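## Task

Scene 1. The paused cell's log says: at 05:01:04 the mover took the lid off E01 in nest N2 and parked it at LP3; at 05:01:31 it took F10's lid off in N1 and parked it at LP4; at 05:01:58 it took E07's lid off in N3 and parked it at LP1. At 05:03:40 the dispenser failed and the run was aborted. At 05:03:55 auto-recover moved the lid at LP4 onto N2, and at 05:04:26 a watchdog stopped auto-recover. Lids carry no labels, so work out ownership from the log alone. Seat every plate's own lid fully on it, leave the plates in their starting nests, then press CONTINUE. If what you see disagrees with the log, press CALL instead, with every plate and lid left as it began. Pressing RETRY, CONTINUE or SKIP while holding labware, while any plate at a nest is not sitting down in it, or while any lid there is not resting down on a plate, fails the job. Anything held in place only by the robot at the end does not count; release and move away. Contact with the panel housing, the CALL key or the required key still counts as clear.

## Robot and tools

Robot: one six-joint arm (yam_st) with a two-finger parallel gripper. There is a single arm, so every call targets that one gripper. Joints, base outward: waist (-2.618 to 3.054 rad), shoulder (0 to 3.142), elbow (0 to 3.142), wrist pitch (-1.571 to 1.571), wrist yaw (-1.571 to 1.571), wrist roll (-2.094 to 2.094). The fingers extend along the gripper's +z axis and close along its y axis. The reported hand point (end_effector_position) sits between the finger pads, roughly 1 cm inside the fingertips.

Frame: scene frame, origin on the table top beneath the arm base, +z up, +y to the left when looking along +x. All positions are in metres; orientations are quaternions written w first (qw, qx, qy, qz). The base may be slightly tilted, and reported positions get less accurate at long reach.

Cell layout: deck labels mark nests (N1, N2, N3) and lid parks (LP1 and up), in no fixed order, so read them from the cameras. The operator PANEL is on the +y side. Seen facing it, its keys run left to right: RETRY (white), CONTINUE (green), SKIP (yellow), CALL (blue). The first three are go keys and end the job as soon as one goes down; after CALL the job ends once the robot stops. A key is pressed by pushing until it latches.

Tools:
- execute_actions(actions): a list of actions run in sequence. Each action is a list of up to 15 rows, one row per control step of 1/30 s; a short table repeats its last row until 15 steps are used. Each row is one absolute gripper pose in the scene frame: 8 numbers x, y, z (m), qw, qx, qy, qz, opening. Opening runs -1 (closed) to +1 (fully open, 0.094 m). An empty list just returns state and images. Any target more than 0.6 m from the gripper at the start of its action, along any gripper axis, is refused; if the first action fails this or anything is malformed, nothing runs. Repeat the desired quaternion in every row to hold orientation rather than copying a drifted reported one.
- move(target, speed, blocking): straight-line path toward one absolute pose, target given as the same 8-number row. speed is m/s, 0.002 to 0.5 (default 0.25); rotation is capped at twice that in rad/s. Paths last 0.5 to 10 s and are cut at 10 s. The opening is applied at the start. The path ignores obstacles; faster contact and aiming deeper past contact both press harder. blocking=false returns after 0.5 s; check with wait(0) and do not send rows or moves until a result shows it finished (or call stop). The result adds a move: line: done (at rest near target), off_target, moving, held, fault, plus distance to target; limits=paced means the pose was clipped, limits=held means steps were blocked and the arm may then surge past speed.
- wait(seconds): 0 to 10; lets the scene run holding the last command, returning early if a running move finishes.
- stop(): brakes a running move; needs stopping room; fingers keep moving.
- zoom_image(camera, region): closer view of one camera's last image; region [x0, y0, x1, y1] in pixels, origin top-left, at most 504 by 504. Cameras: cam_head_left, cam_head_right, cam_high, cam_low, cam_wrist (all 504x504).
- read_manual(section): licence texts only; no motion.
- finished_scene(scene): ends scene 1 or 2 after the robot holds its last command; irreversible, reports success, and loads the next task.

Motion behaviour: each control step clips the commanded pose to within 70 mm and 16 degrees of the measured one, and inverse kinematics favours position over orientation. After an action the arm goes at most one more clip step, so send the remainder next. Friction can leave the hand up to about 31 mm short; tiny commands may not move it. Hand target in results is the pose currently being driven to. A pose unreachable line means the clearance check (which treats the mount as part of the arm) altered or blocked the command. Step readings list positions, with HELD where a row was held back.

Gripping: grip_measured reports finger opening on the command scale; Joint positions gives it in metres last. Readings may be off by up to about 1 mm, consistently. To hold, command about 0.03 below grip_measured; less grips lighter. Pads push roughly 50 to 62 N, less on parts under 2 mm thick, and can spike on first contact.

Cautions: do not knock or set anything off the table; avoid drops, slips, slams and hard pushes. Leave lids seated by gravity, plates down in nests, and the gripper open and withdrawn before pressing a go key. Holding loads heats motors: MOTOR HOT from 75 °C, a 10 s stop at 90 °C, and at 100 °C the arm goes limp and falls; these appear as OVER-TEMPERATURE FAULT lines.

Each tool is called in YAML: its name, and indented under it one key for each argument.

## Session

execute_actions:
  actions: []

Scene clock: 0.00 s.
end_effector_position=(+0.5758, -0.0612, +0.1950) grip_measured=+1.000 end_effector_quat_wxyz=(+0.296, -0.496, +0.814, +0.068)
Joint positions: [-0.234  2.628  1.823  0.125 -1.263 -0.629  0.094]
Joint velocities: [-0.012  0.017 -0.022 -0.037  0.007 -0.022  0.   ]
Hand target: +0.576, -0.061, +0.195; +0.296, -0.496, +0.814, +0.068

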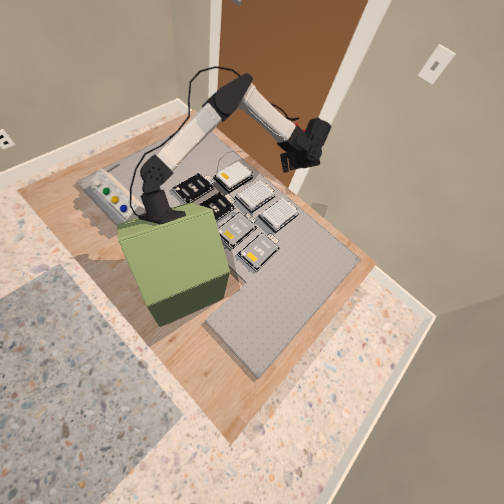

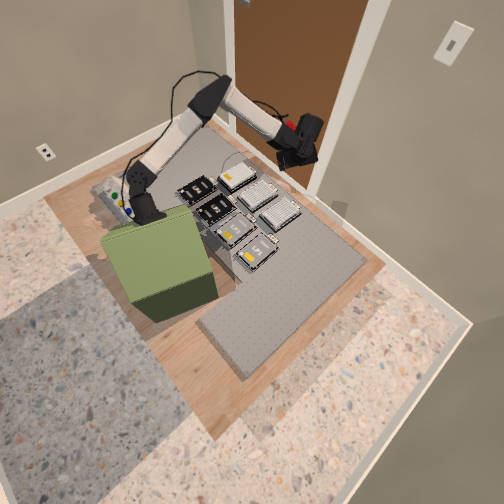

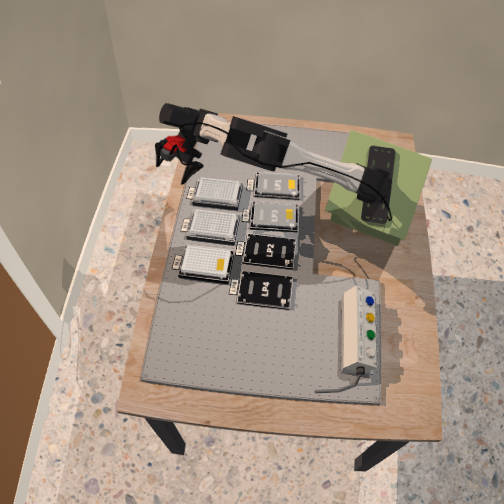

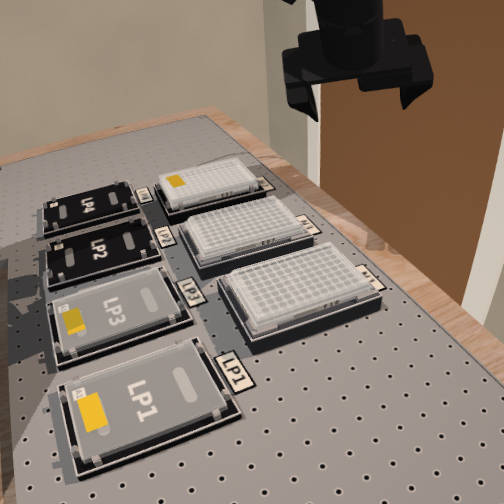

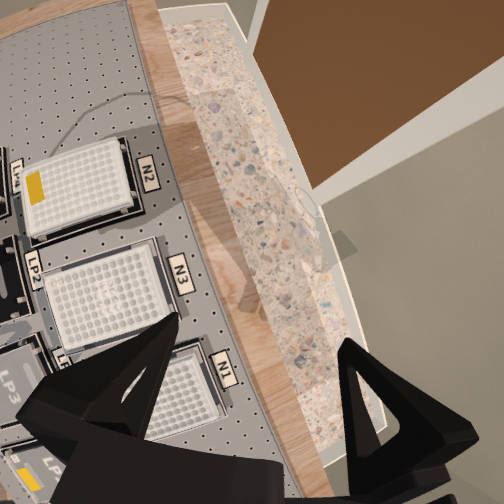

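zoom_image:
  camera: "cam_low"
  region: [130, 140, 400, 360]

zoom_image:
  camera: "cam_high"
  region: [160, 160, 320, 320]

zoom_image:
  camera: "cam_wrist"
  region: [0, 120, 260, 460]

Region (130, 140, 400, 360) of cam_low's 504x504 image, scaled by 1.867, with more detail than that image has; it fills the top 411 rows of this view, and the rest is white.

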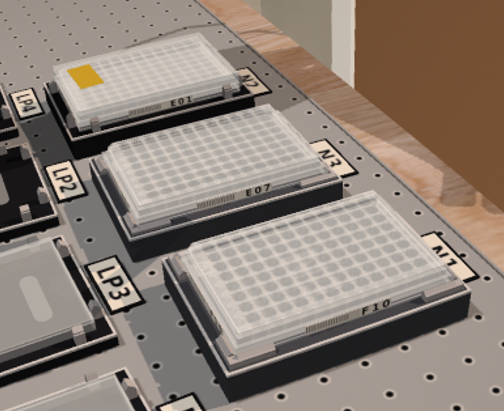

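Region (160, 160, 320, 320) of cam_high's 504x504 image, scaled by 3.150, with more detail than that image has.

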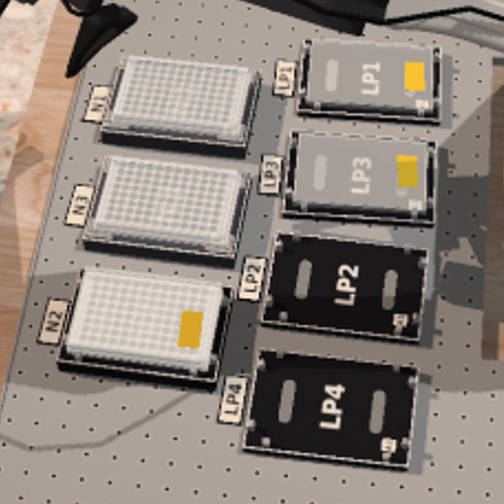

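Region (0, 120, 260, 460) of cam_wrist's 504x504 image, scaled by 1.482, with more detail than that image has; it fills the left 385 columns of this view, and the rest is white.

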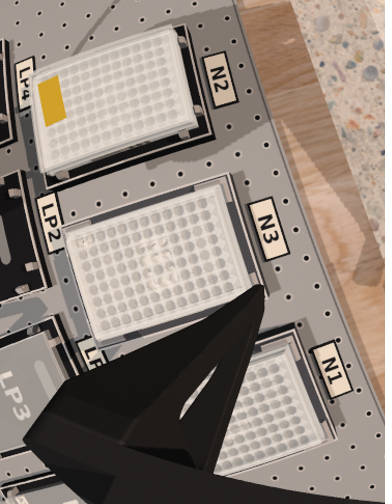

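move:
  target: [0.40,-0.07,0.25,0,0,1,0,1]
  speed: 0.3

Scene clock: 6.10 s.
end_effector_position=(+0.4069, -0.0691, +0.2464) grip_measured=+1.000 end_effector_quat_wxyz=(+0.003, -0.016, +1.000, +0.002)
Joint positions: [-0.344  2.282  1.627 -1.064 -0.806 -0.555  0.094]
Joint velocities: [ 0.007 -0.002  0.007  0.022 -0.051  0.051  0.   ]
Hand target: +0.399, -0.069, +0.250; -0.003, -0.002, +1.000, +0.001
Off the commanded pose: 0.008 m, 2 deg.
move: done
camera_calibration (this result's frames):
cam_wrist: T_world_to_cam=[[0.211776, -0.976513, -0.0396663, -0.137376], [-0.879018, -0.208059, 0.428997, 0.287898], [-0.427174, -0.0559839, -0.902435, 0.514841], [0, 0, 0, 1]] pos_world=[0.502087, -0.0454268, 0.335654]

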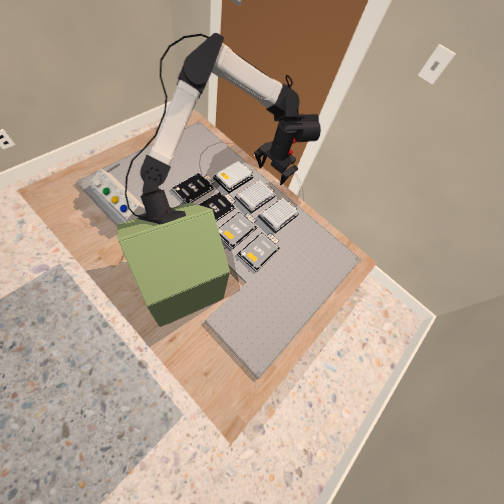

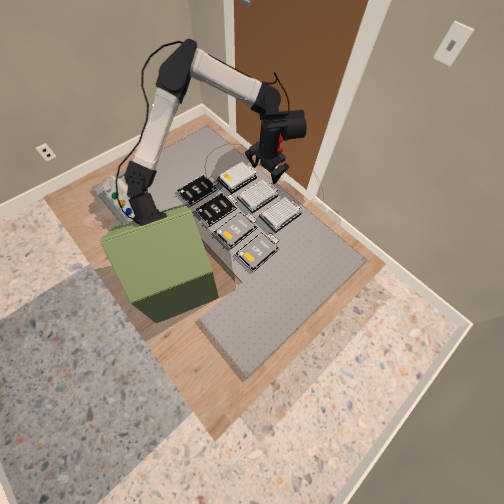

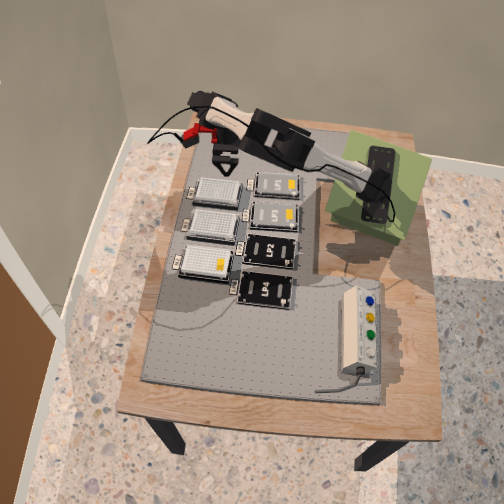

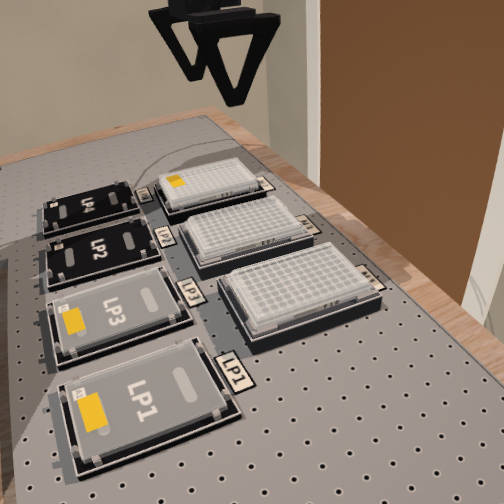

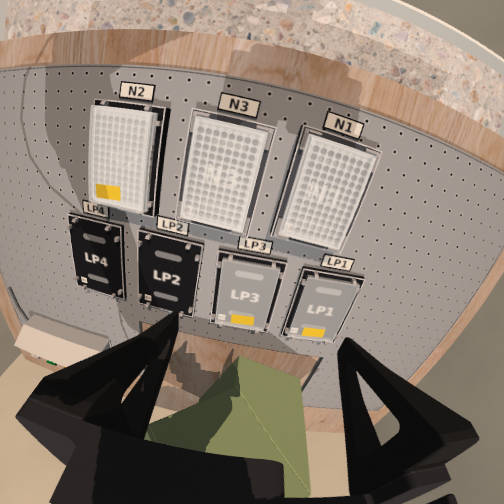

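zoom_image:
  camera: "cam_wrist"
  region: [60, 70, 400, 350]

zoom_image:
  camera: "cam_low"
  region: [130, 140, 290, 240]

zoom_image:
  camera: "cam_low"
  region: [30, 250, 270, 490]

Region (60, 70, 400, 350) of cam_wrist's 504x504 image, scaled by 1.482, with more detail than that image has; it fills the top 415 rows of this view, and the rest is white.

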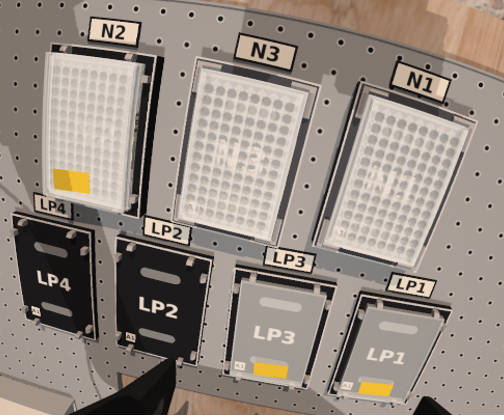

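Region (130, 140, 290, 240) of cam_low's 504x504 image, scaled by 3.150, with more detail than that image has; it fills the top 315 rows of this view, and the rest is white.

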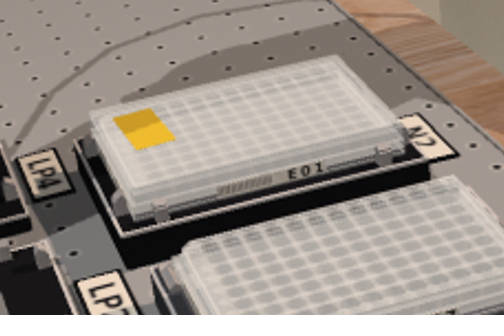

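Region (30, 250, 270, 490) of cam_low's 504x504 image, scaled by 2.100, with more detail than that image has.

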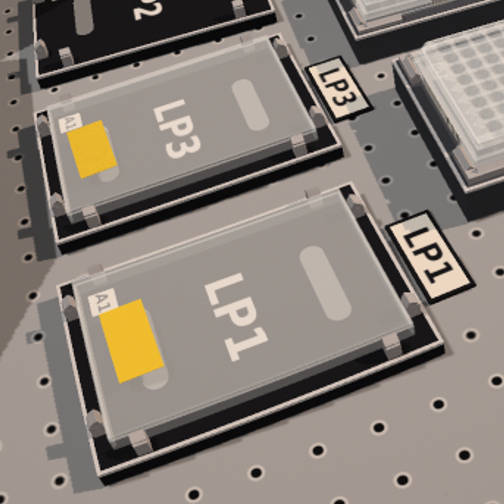

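move:
  target: [0.45,0.12,0.15,0,0,1,0,1]
  speed: 0.3

Scene clock: 12.17 s.
end_effector_position=(+0.4434, +0.1147, +0.1429) grip_measured=+1.000 end_effector_quat_wxyz=(-0.014, +0.008, +1.000, +0.001)
Joint positions: [ 0.157  2.092  1.577 -0.744 -0.753  0.168  0.094]
Joint velocities: [-0.012  0.002 -0.002  0.007 -0.081  0.037  0.   ]
Hand target: +0.451, +0.120, +0.150; +0.001, -0.000, +1.000, -0.001
Off the commanded pose: 0.011 m, 2 deg.
move: off_target
camera_calibration (this result's frames):
cam_wrist: T_world_to_cam=[[0.16304, -0.985709, -0.0423846, 0.0532896], [-0.872935, -0.16414, 0.459393, 0.390515], [-0.459785, -0.0379004, -0.887221, 0.457531], [0, 0, 0, 1]] pos_world=[0.542572, 0.133968, 0.228789]

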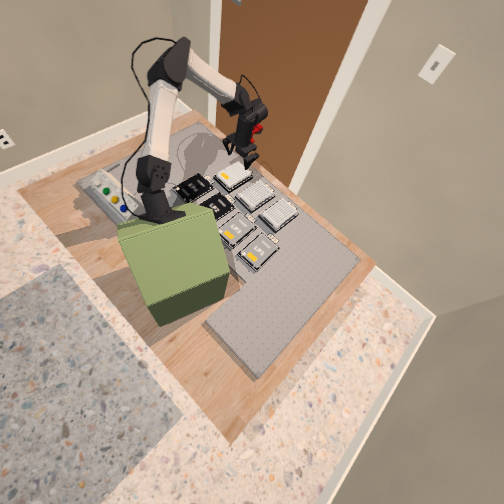

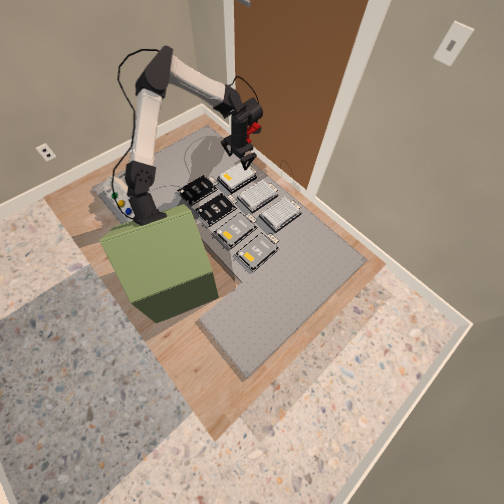

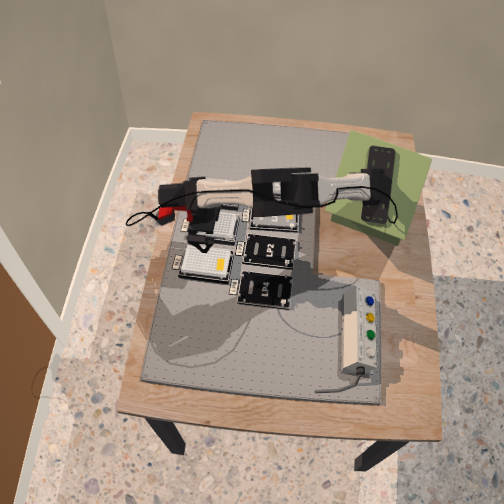

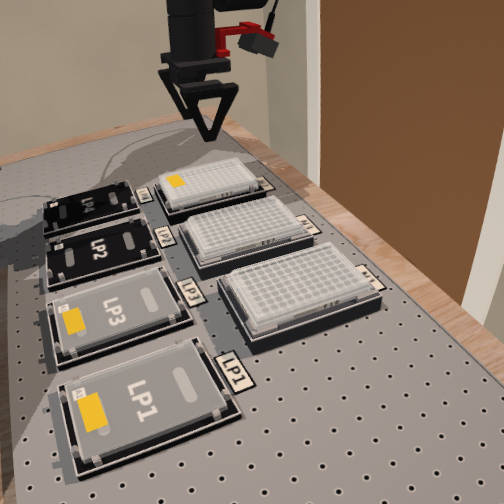

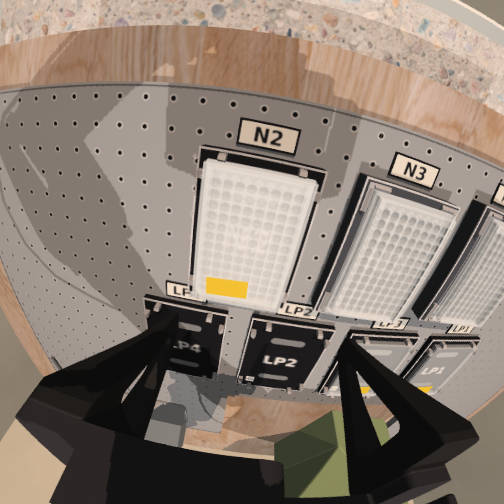

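zoom_image:
  camera: "cam_wrist"
  region: [170, 110, 370, 340]

Region (170, 110, 370, 340) of cam_wrist's 504x504 image, scaled by 2.191, with more detail than that image has; it fills the left 438 columns of this view, and the rest is white.

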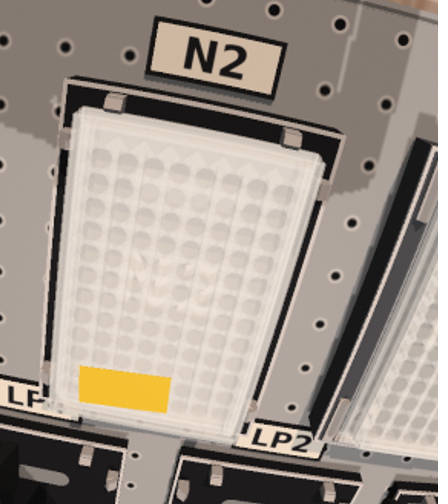

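move:
  target: [0.449,0.131,0.09,0,0.007,1,0,1]
  speed: 0.15

Scene clock: 15.17 s.
end_effector_position=(+0.4577, +0.1398, +0.1001) grip_measured=+1.000 end_effector_quat_wxyz=(+0.010, -0.004, +1.000, +0.006)
Joint positions: [ 0.261  2.135  1.577 -0.546 -0.712  0.321  0.094]
Joint velocities: [-0.002 -0.007  0.002 -0.037 -0.007 -0.022  0.   ]
Hand target: +0.449, +0.131, +0.090; +0.000, +0.007, +1.000, -0.000
Off the commanded pose: 0.016 m, 2 deg.
move: off_target
camera_calibration (this result's frames):
cam_wrist: T_world_to_cam=[[0.187067, -0.98137, -0.043798, 0.0624268], [-0.890689, -0.188249, 0.413806, 0.442787], [-0.414342, -0.0383991, -0.909311, 0.408595], [0, 0, 0, 1]] pos_world=[0.552006, 0.160308, 0.191046]

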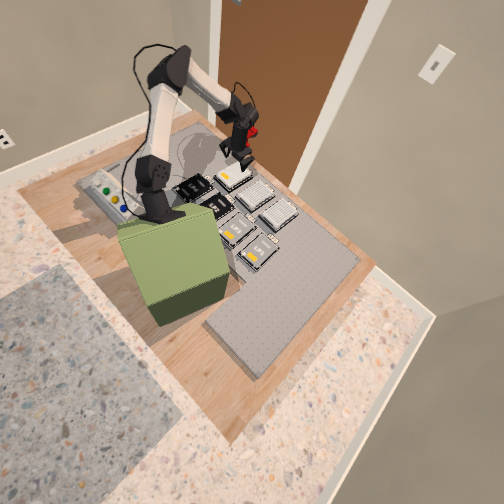

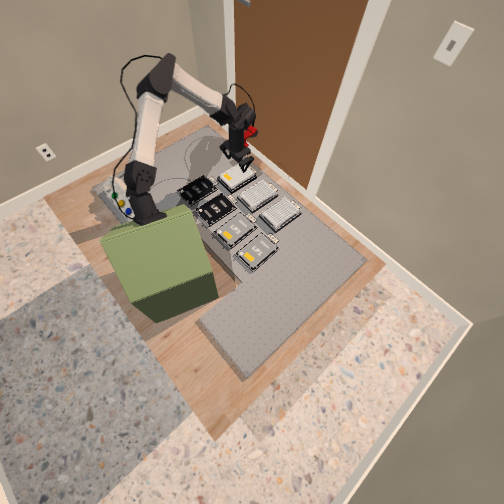

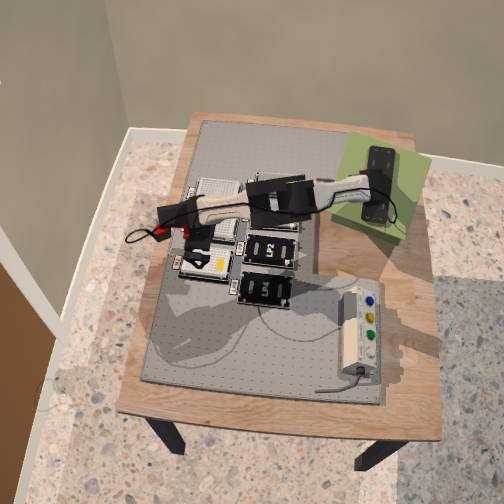

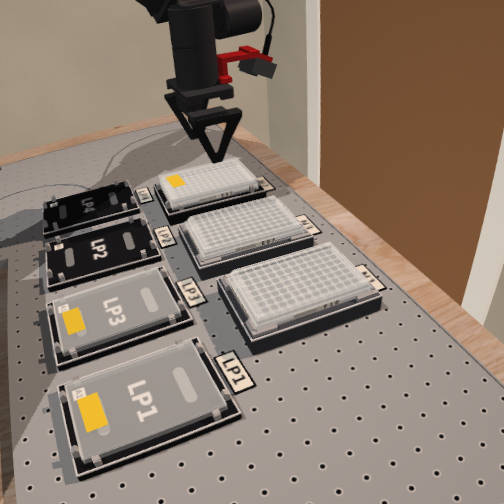

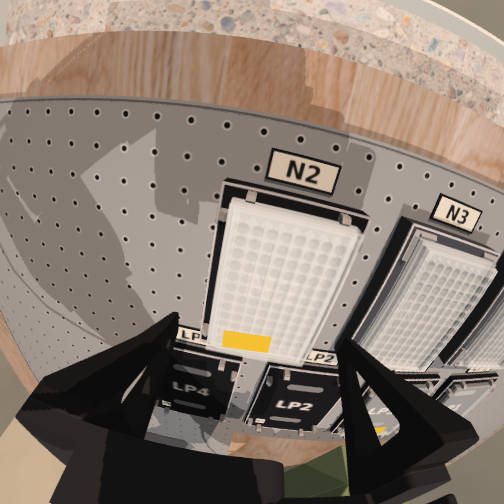

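zoom_image:
  camera: "cam_wrist"
  region: [160, 160, 400, 400]

Region (160, 160, 400, 400) of cam_wrist's 504x504 image, scaled by 2.100, with more detail than that image has.

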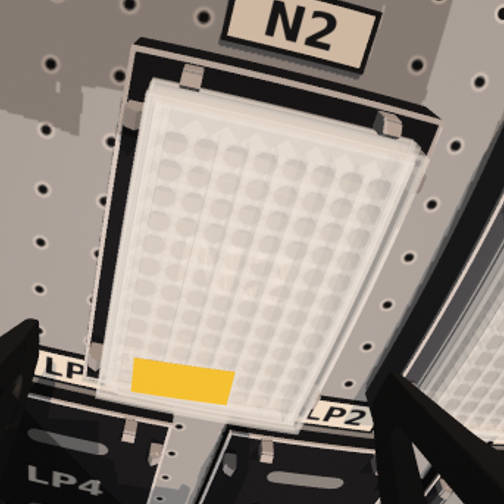

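execute_actions:
  actions:
    - [[0.443,0.125,0.083,0,0.01,1,0,1]]
    - [[0.443,0.125,0.083,0,0.01,1,0,1]]

Scene clock: 17.83 s.
end_effector_position=(+0.4533, +0.1328, +0.0944) grip_measured=+1.000 end_effector_quat_wxyz=(+0.013, +0.000, +1.000, +0.006)
Joint positions: [ 0.261  2.135  1.535 -0.499 -0.709  0.332  0.094]
Joint velocities: [ 0.002 -0.002 -0.012  0.022 -0.007 -0.007  0.   ]
Hand target: +0.443, +0.125, +0.083; -0.000, +0.010, +1.000, -0.000
Off the commanded pose: 0.017 m, 2 deg.
Step readings (end_effector_position; steps 1 to 15: 1st action; 16 to 30: 2nd action):
0: (+0.4582, +0.1398, +0.1001)
1: (+0.4578, +0.1389, +0.0992)
2: (+0.4574, +0.1378, +0.0982)
4: (+0.4532, +0.1341, +0.0957)
8: (+0.4507, +0.1320, +0.0943)
15: (+0.4528, +0.1327, +0.0944)
16: (+0.4529, +0.1327, +0.0944)
17: (+0.4530, +0.1327, +0.0944)
19: (+0.4531, +0.1328, +0.0944)
23: (+0.4533, +0.1328, +0.0944)
30: end_effector_position above
camera_calibration (this result's frames):
cam_wrist: T_world_to_cam=[[0.179373, -0.98287, -0.0423189, 0.0597336], [-0.894016, -0.180808, 0.409932, 0.440807], [-0.410562, -0.0356973, -0.911134, 0.399397], [0, 0, 0, 1]] pos_world=[0.547351, 0.152669, 0.185731]

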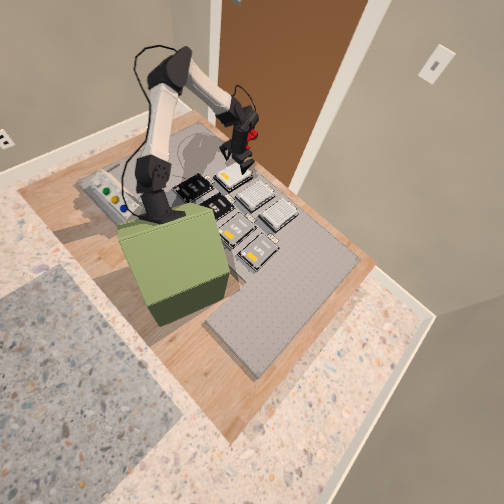

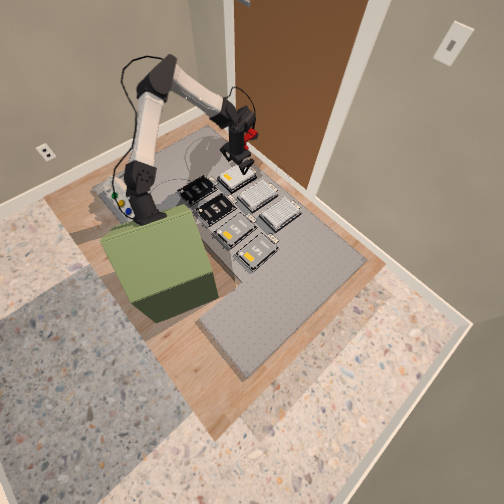

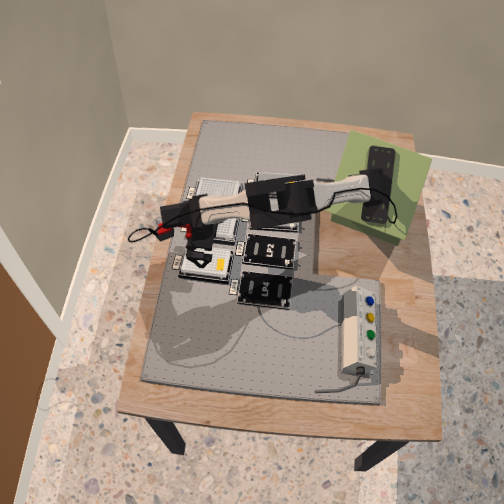

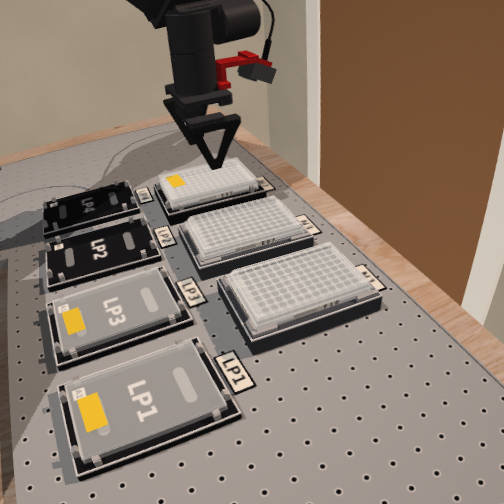

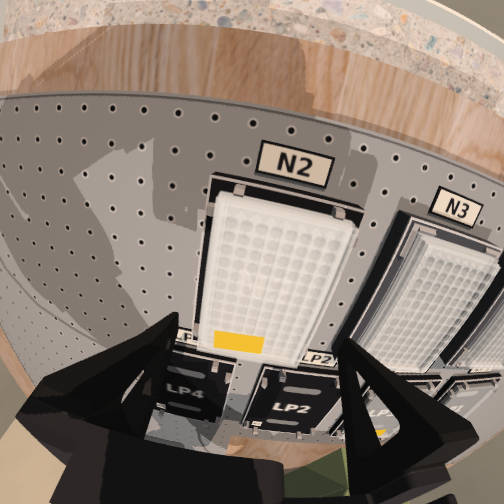

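execute_actions:
  actions:
    - [[0.443,0.125,0.081,0,0.01,1,0,1],[0.443,0.125,0.079,0,0.01,1,0,1],[0.443,0.125,0.077,0,0.01,1,0,1],[0.443,0.125,0.075,0,0.01,1,0,1],[0.443,0.125,0.073,0,0.01,1,0,1],[0.443,0.125,0.071,0,0.01,1,0,1],[0.443,0.125,0.069,0,0.01,1,0,1],[0.443,0.125,0.067,0,0.01,1,0,1],[0.443,0.125,0.065,0,0.01,1,0,1],[0.443,0.125,0.063,0,0.01,1,0,1],[0.443,0.125,0.061,0,0.01,1,0,1],[0.443,0.125,0.06,0,0.01,1,0,1]]
    - [[0.443,0.125,0.06,0,0.01,1,0,1]]

Scene clock: 19.50 s.
end_effector_position=(+0.4521, +0.1313, +0.0709) grip_measured=+1.000 end_effector_quat_wxyz=(+0.011, +0.003, +1.000, +0.005)
Joint positions: [ 0.294  2.183  1.535 -0.431 -0.695  0.372  0.094]
Joint velocities: [-0.002 -0.007  0.002  0.007 -0.007  0.081  0.   ]
Hand target: +0.443, +0.125, +0.060; +0.000, +0.010, +1.000, -0.000
Off the commanded pose: 0.015 m, 2 deg.
Step readings (end_effector_position; steps 1 to 15: 1st action; 16 to 30: 2nd action):
0: (+0.4533, +0.1329, +0.0944)
1: (+0.4534, +0.1328, +0.0944)
2: (+0.4537, +0.1329, +0.0944)
4: (+0.4548, +0.1332, +0.0943)
8: (+0.4554, +0.1338, +0.0886)
15: (+0.4503, +0.1313, +0.0717)
16: (+0.4503, +0.1310, +0.0712)
17: (+0.4503, +0.1309, +0.0708)
19: (+0.4509, +0.1309, +0.0708)
23: (+0.4517, +0.1312, +0.0709)
30: end_effector_position above
camera_calibration (this result's frames):
cam_wrist: T_world_to_cam=[[0.174647, -0.983729, -0.0421503, 0.0596337], [-0.893377, -0.176314, 0.413269, 0.448001], [-0.413976, -0.03452, -0.909633, 0.378703], [0, 0, 0, 1]] pos_world=[0.546593, 0.150725, 0.161849]

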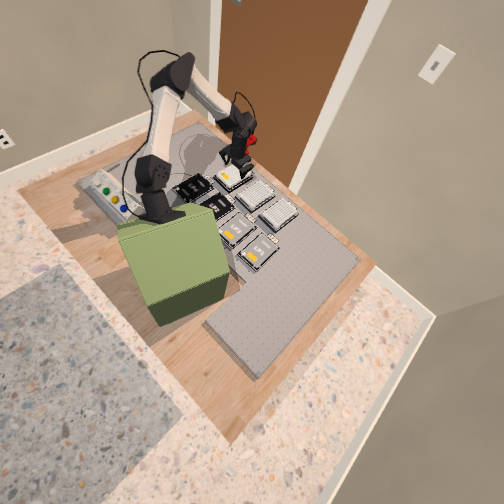

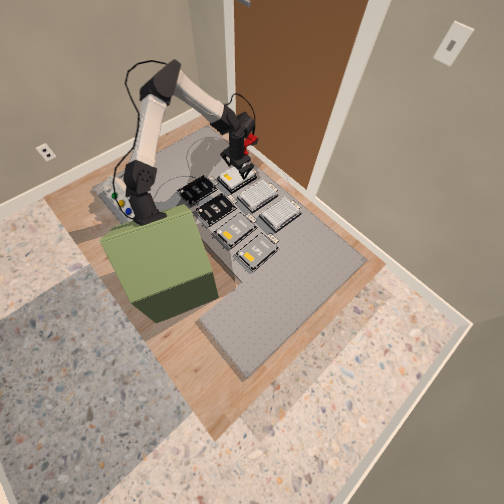

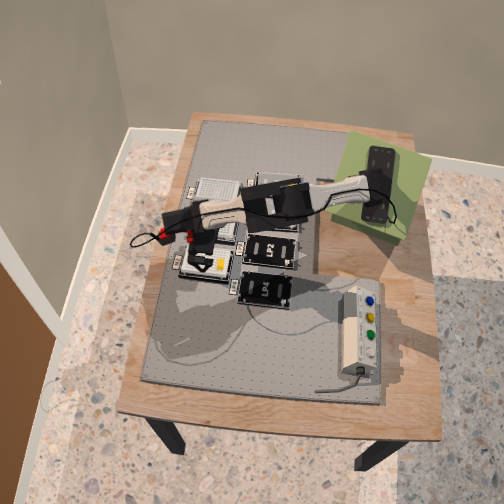

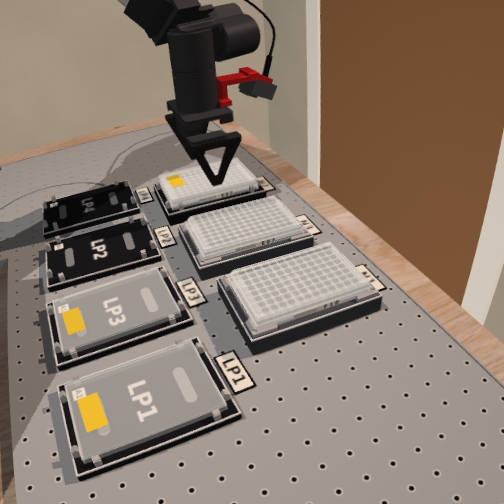

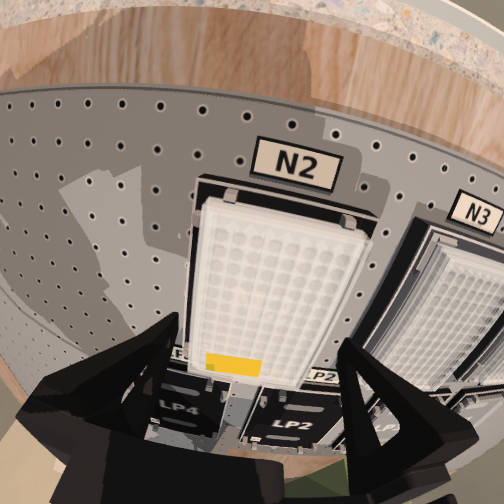

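zoom_image:
  camera: "cam_wrist"
  region: [140, 260, 380, 440]

zoom_image:
  camera: "cam_low"
  region: [130, 110, 300, 240]

Region (140, 260, 380, 440) of cam_wrist's 504x504 image, scaled by 2.100, with more detail than that image has; it fills the top 378 rows of this view, and the rest is white.

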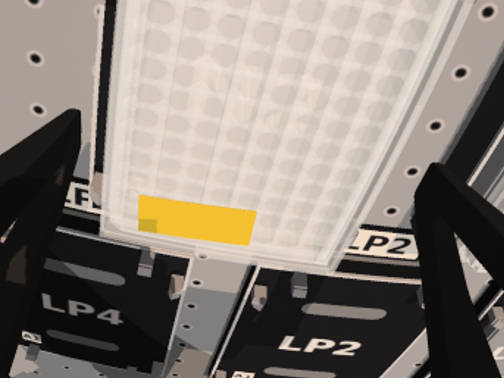

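Region (130, 110, 300, 240) of cam_low's 504x504 image, scaled by 2.965, with more detail than that image has; it fills the top 385 rows of this view, and the rest is white.

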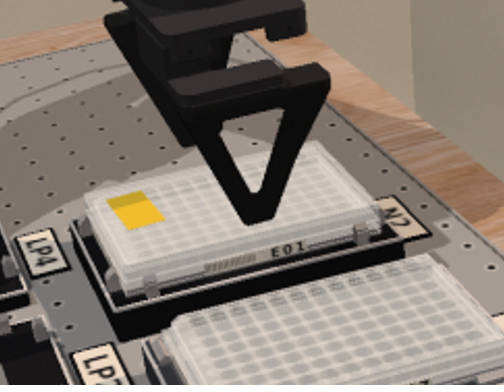

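execute_actions:
  actions:
    - [[0.443,0.126,0.058,0,0.01,1,0,1],[0.443,0.126,0.056,0,0.01,1,0,1],[0.443,0.126,0.054,0,0.01,1,0,1],[0.443,0.126,0.052,0,0.01,1,0,1],[0.443,0.126,0.050,0,0.01,1,0,1],[0.443,0.126,0.049,0,0.01,1,0,1],[0.443,0.126,0.048,0,0.01,1,0,1],[0.443,0.126,0.047,0,0.01,1,0,1]]
    - [[0.443,0.126,0.047,0,0.01,1,0,1]]

Scene clock: 21.63 s.
end_effector_position=(+0.4500, +0.1304, +0.0573) grip_measured=+1.000 end_effector_quat_wxyz=(+0.009, +0.005, +1.000, +0.004)
Joint positions: [ 0.313  2.209  1.535 -0.397 -0.685  0.396  0.094]
Joint velocities: [-0.007 -0.002  0.007 -0.007  0.037 -0.022  0.   ]
Hand target: +0.443, +0.126, +0.047; -0.000, +0.010, +1.000, -0.000
Off the commanded pose: 0.013 m, 1 deg.
Step readings (end_effector_position; steps 1 to 15: 1st action; 16 to 30: 2nd action):
0: (+0.4522, +0.1313, +0.0709)
1: (+0.4522, +0.1313, +0.0709)
2: (+0.4526, +0.1313, +0.0709)
4: (+0.4533, +0.1319, +0.0705)
8: (+0.4525, +0.1328, +0.0646)
15: (+0.4491, +0.1302, +0.0573)
16: (+0.4493, +0.1302, +0.0573)
17: (+0.4495, +0.1303, +0.0573)
19: (+0.4497, +0.1304, +0.0573)
23: (+0.4499, +0.1304, +0.0573)
30: end_effector_position above
camera_calibration (this result's frames):
cam_wrist: T_world_to_cam=[[0.169199, -0.984711, -0.0414173, 0.0611511], [-0.892447, -0.170907, 0.417527, 0.450263], [-0.418222, -0.0336823, -0.90772, 0.367186], [0, 0, 0, 1]] pos_world=[0.545054, 0.149537, 0.147838]

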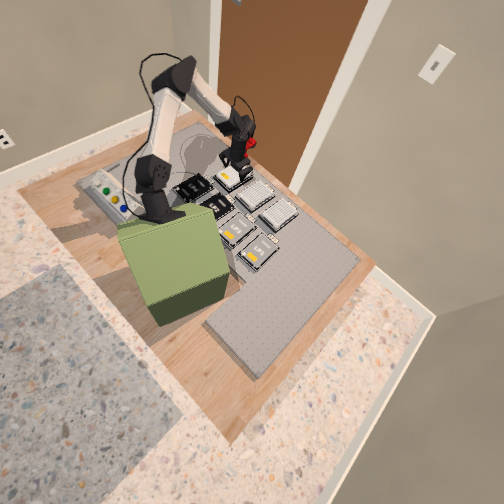

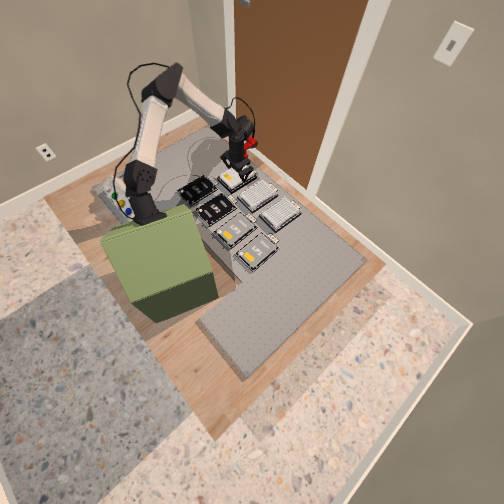

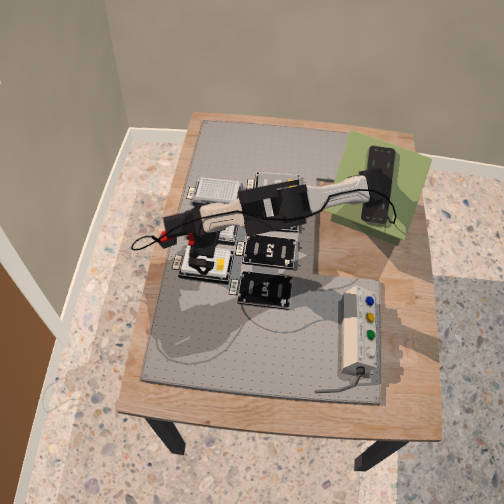

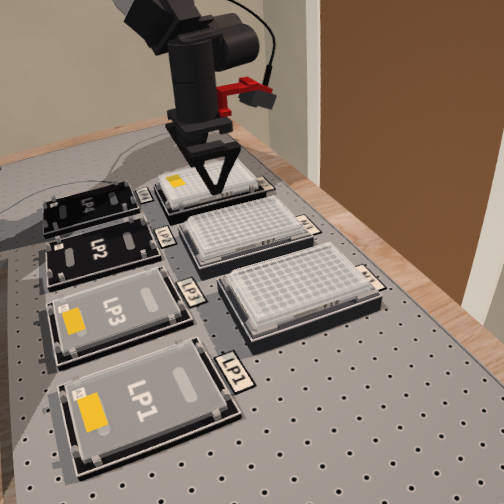

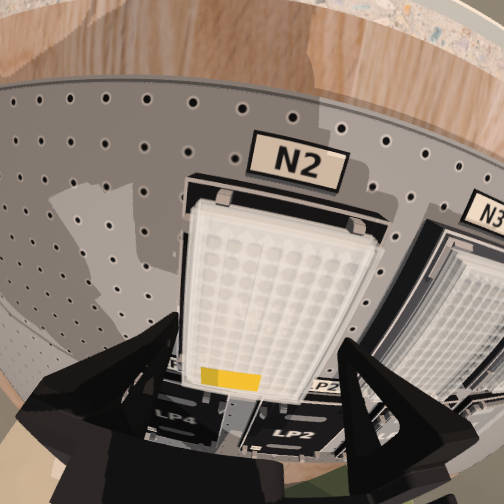

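zoom_image:
  camera: "cam_wrist"
  region: [140, 260, 380, 440]

zoom_image:
  camera: "cam_low"
  region: [150, 130, 280, 230]

Region (140, 260, 380, 440) of cam_wrist's 504x504 image, scaled by 2.100, with more detail than that image has; it fills the top 378 rows of this view, and the rest is white.

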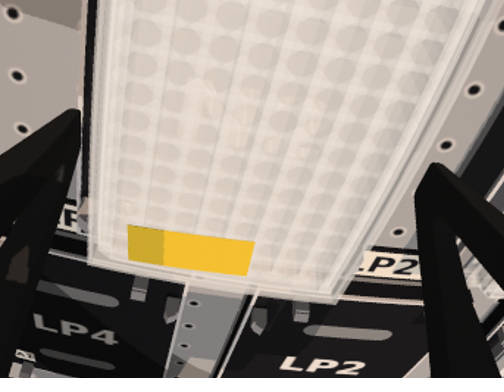

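Region (150, 130, 280, 230) of cam_low's 504x504 image, scaled by 3.877, with more detail than that image has; it fills the top 388 rows of this view, and the rest is white.

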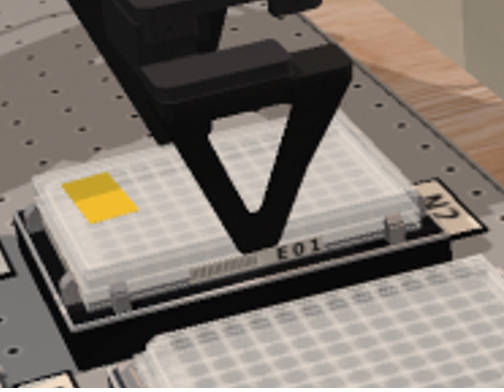

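execute_actions:
  actions:
    - [[0.443,0.126,0.045,0,0.01,1,0,1],[0.443,0.126,0.043,0,0.01,1,0,1],[0.443,0.126,0.042,0,0.01,1,0,1]]
    - [[0.443,0.126,0.042,0,0.01,1,0,1]]

Scene clock: 23.80 s.
end_effector_position=(+0.4527, +0.1309, +0.0574) grip_measured=+1.000 end_effector_quat_wxyz=(+0.014, +0.005, +1.000, +0.005)
Joint positions: [ 0.313  2.209  1.535 -0.384 -0.682  0.403  0.094]
Joint velocities: [ 0.007  0.002 -0.007 -0.022 -0.051  0.022  0.   ]
Hand target: +0.443, +0.126, +0.043; -0.000, +0.010, +1.000, -0.000
Off the commanded pose: 0.019 m, 2 deg.
Step readings (end_effector_position; steps 1 to 15: 1st action; 16 to 30: 2nd action):
0: (+0.4500, +0.1304, +0.0573)
1: (+0.4502, +0.1304, +0.0573)
2: (+0.4505, +0.1305, +0.0573)
4: (+0.4512, +0.1306, +0.0573)
8: (+0.4522, +0.1308, +0.0574)
15: (+0.4527, +0.1309, +0.0574)
16: (+0.4527, +0.1309, +0.0574)
17: (+0.4527, +0.1309, +0.0574)
19: (+0.4527, +0.1309, +0.0574)
23: (+0.4527, +0.1309, +0.0574)
30: end_effector_position above
camera_calibration (this result's frames):
cam_wrist: T_world_to_cam=[[0.170109, -0.984604, -0.0402293, 0.060666], [-0.896744, -0.171597, 0.407928, 0.455321], [-0.408551, -0.033317, -0.912127, 0.364222], [0, 0, 0, 1]] pos_world=[0.54679, 0.149998, 0.148919]

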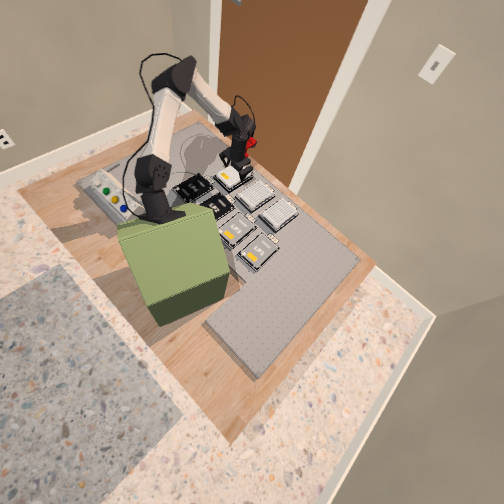

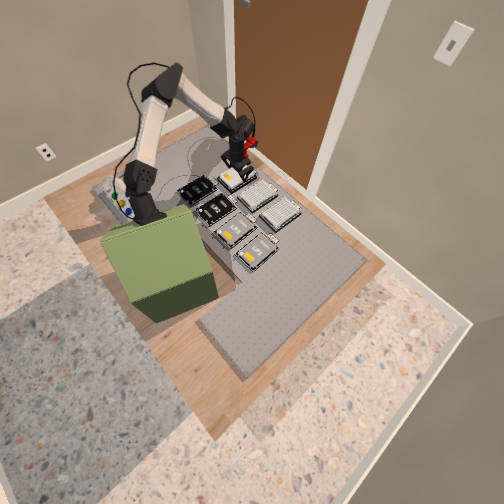

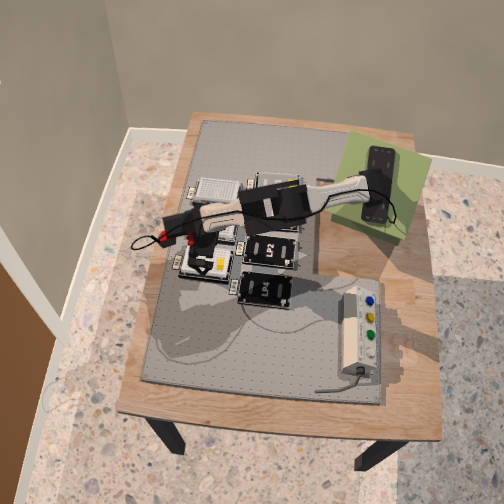

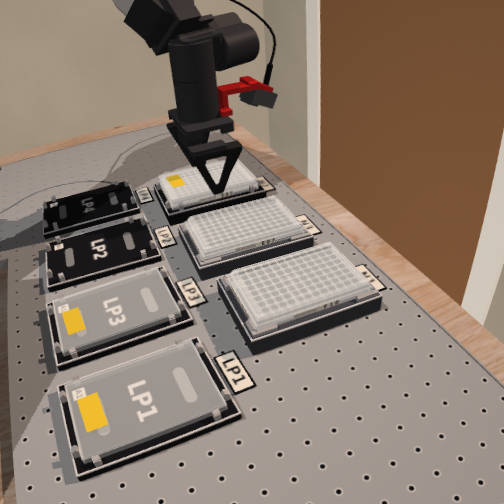

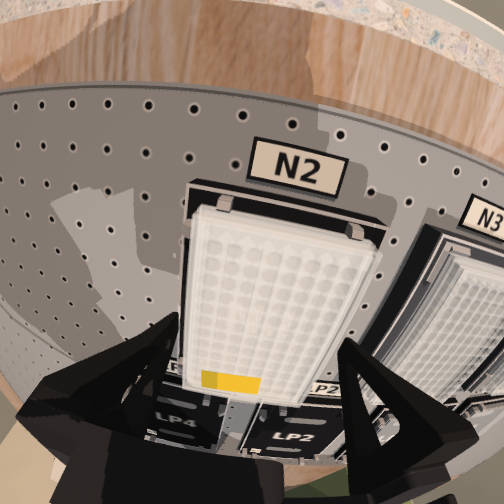

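execute_actions:
  actions:
    - [[0.443,0.126,0.036,0,0.01,1,0,1],[0.443,0.126,0.036,0,0.01,1,0,1],[0.443,0.126,0.036,0,0.01,1,0,1],[0.443,0.126,0.036,0,0.01,1,0,1],[0.443,0.126,0.036,0,0.01,1,0,1],[0.443,0.126,0.043,0,0.01,1,0,1]]

Scene clock: 25.03 s.
end_effector_position=(+0.4486, +0.1292, +0.0480) grip_measured=+1.000 end_effector_quat_wxyz=(+0.007, +0.007, +1.000, +0.004)
Joint positions: [ 0.326  2.229  1.535 -0.372 -0.679  0.409  0.094]
Joint velocities: [ 0.002  0.017 -0.007 -0.066  0.022 -0.037  0.   ]
Hand target: +0.443, +0.126, +0.043; -0.000, +0.010, +1.000, -0.000
Off the commanded pose: 0.008 m, 1 deg.
Step readings (end_effector_position):
0: (+0.4527, +0.1309, +0.0574)
1: (+0.4527, +0.1307, +0.0566)
2: (+0.4527, +0.1307, +0.0552)
4: (+0.4510, +0.1301, +0.0515)
8: (+0.4486, +0.1292, +0.0480)
15: end_effector_position above
camera_calibration (this result's frames):
cam_wrist: T_world_to_cam=[[0.166822, -0.985151, -0.0406026, 0.0608593], [-0.891744, -0.168318, 0.420074, 0.451839], [-0.42067, -0.0338706, -0.906581, 0.359139], [0, 0, 0, 1]] pos_world=[0.543851, 0.148173, 0.138254]

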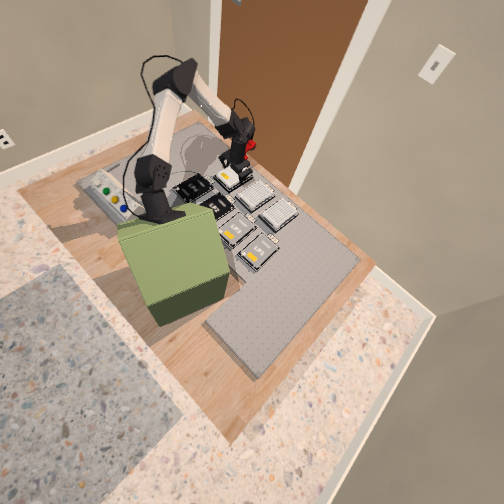

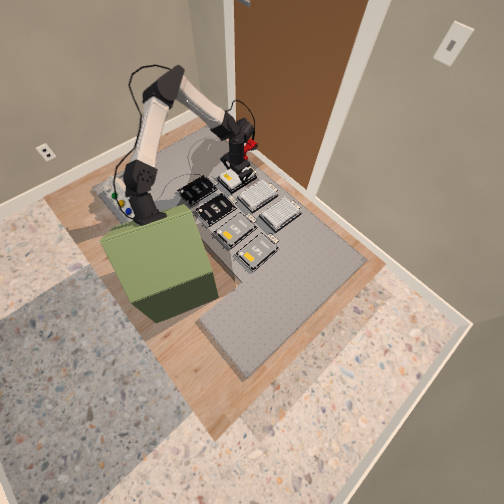

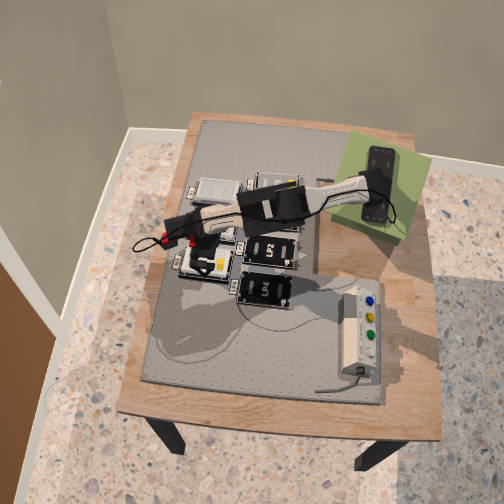

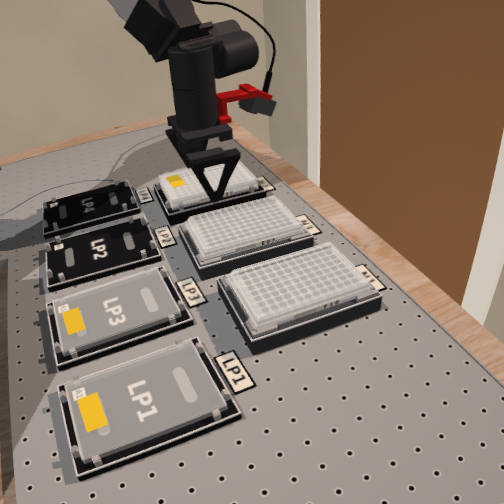

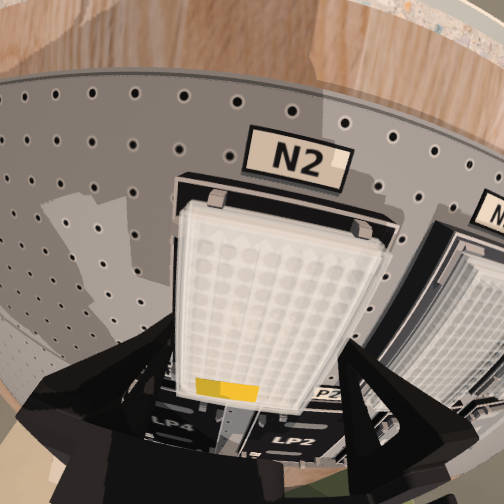

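zoom_image:
  camera: "cam_low"
  region: [160, 150, 270, 230]

Region (160, 150, 270, 230) of cam_low's 504x504 image, scaled by 4.582, with more detail than that image has; it fills the top 367 rows of this view, and the rest is white.

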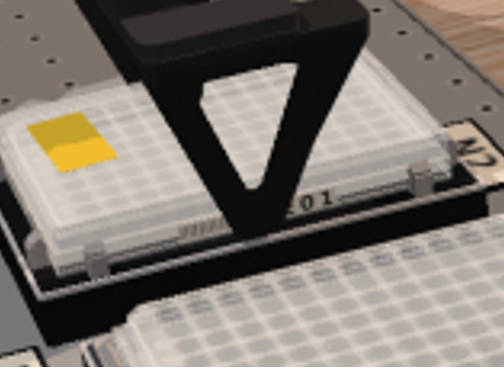

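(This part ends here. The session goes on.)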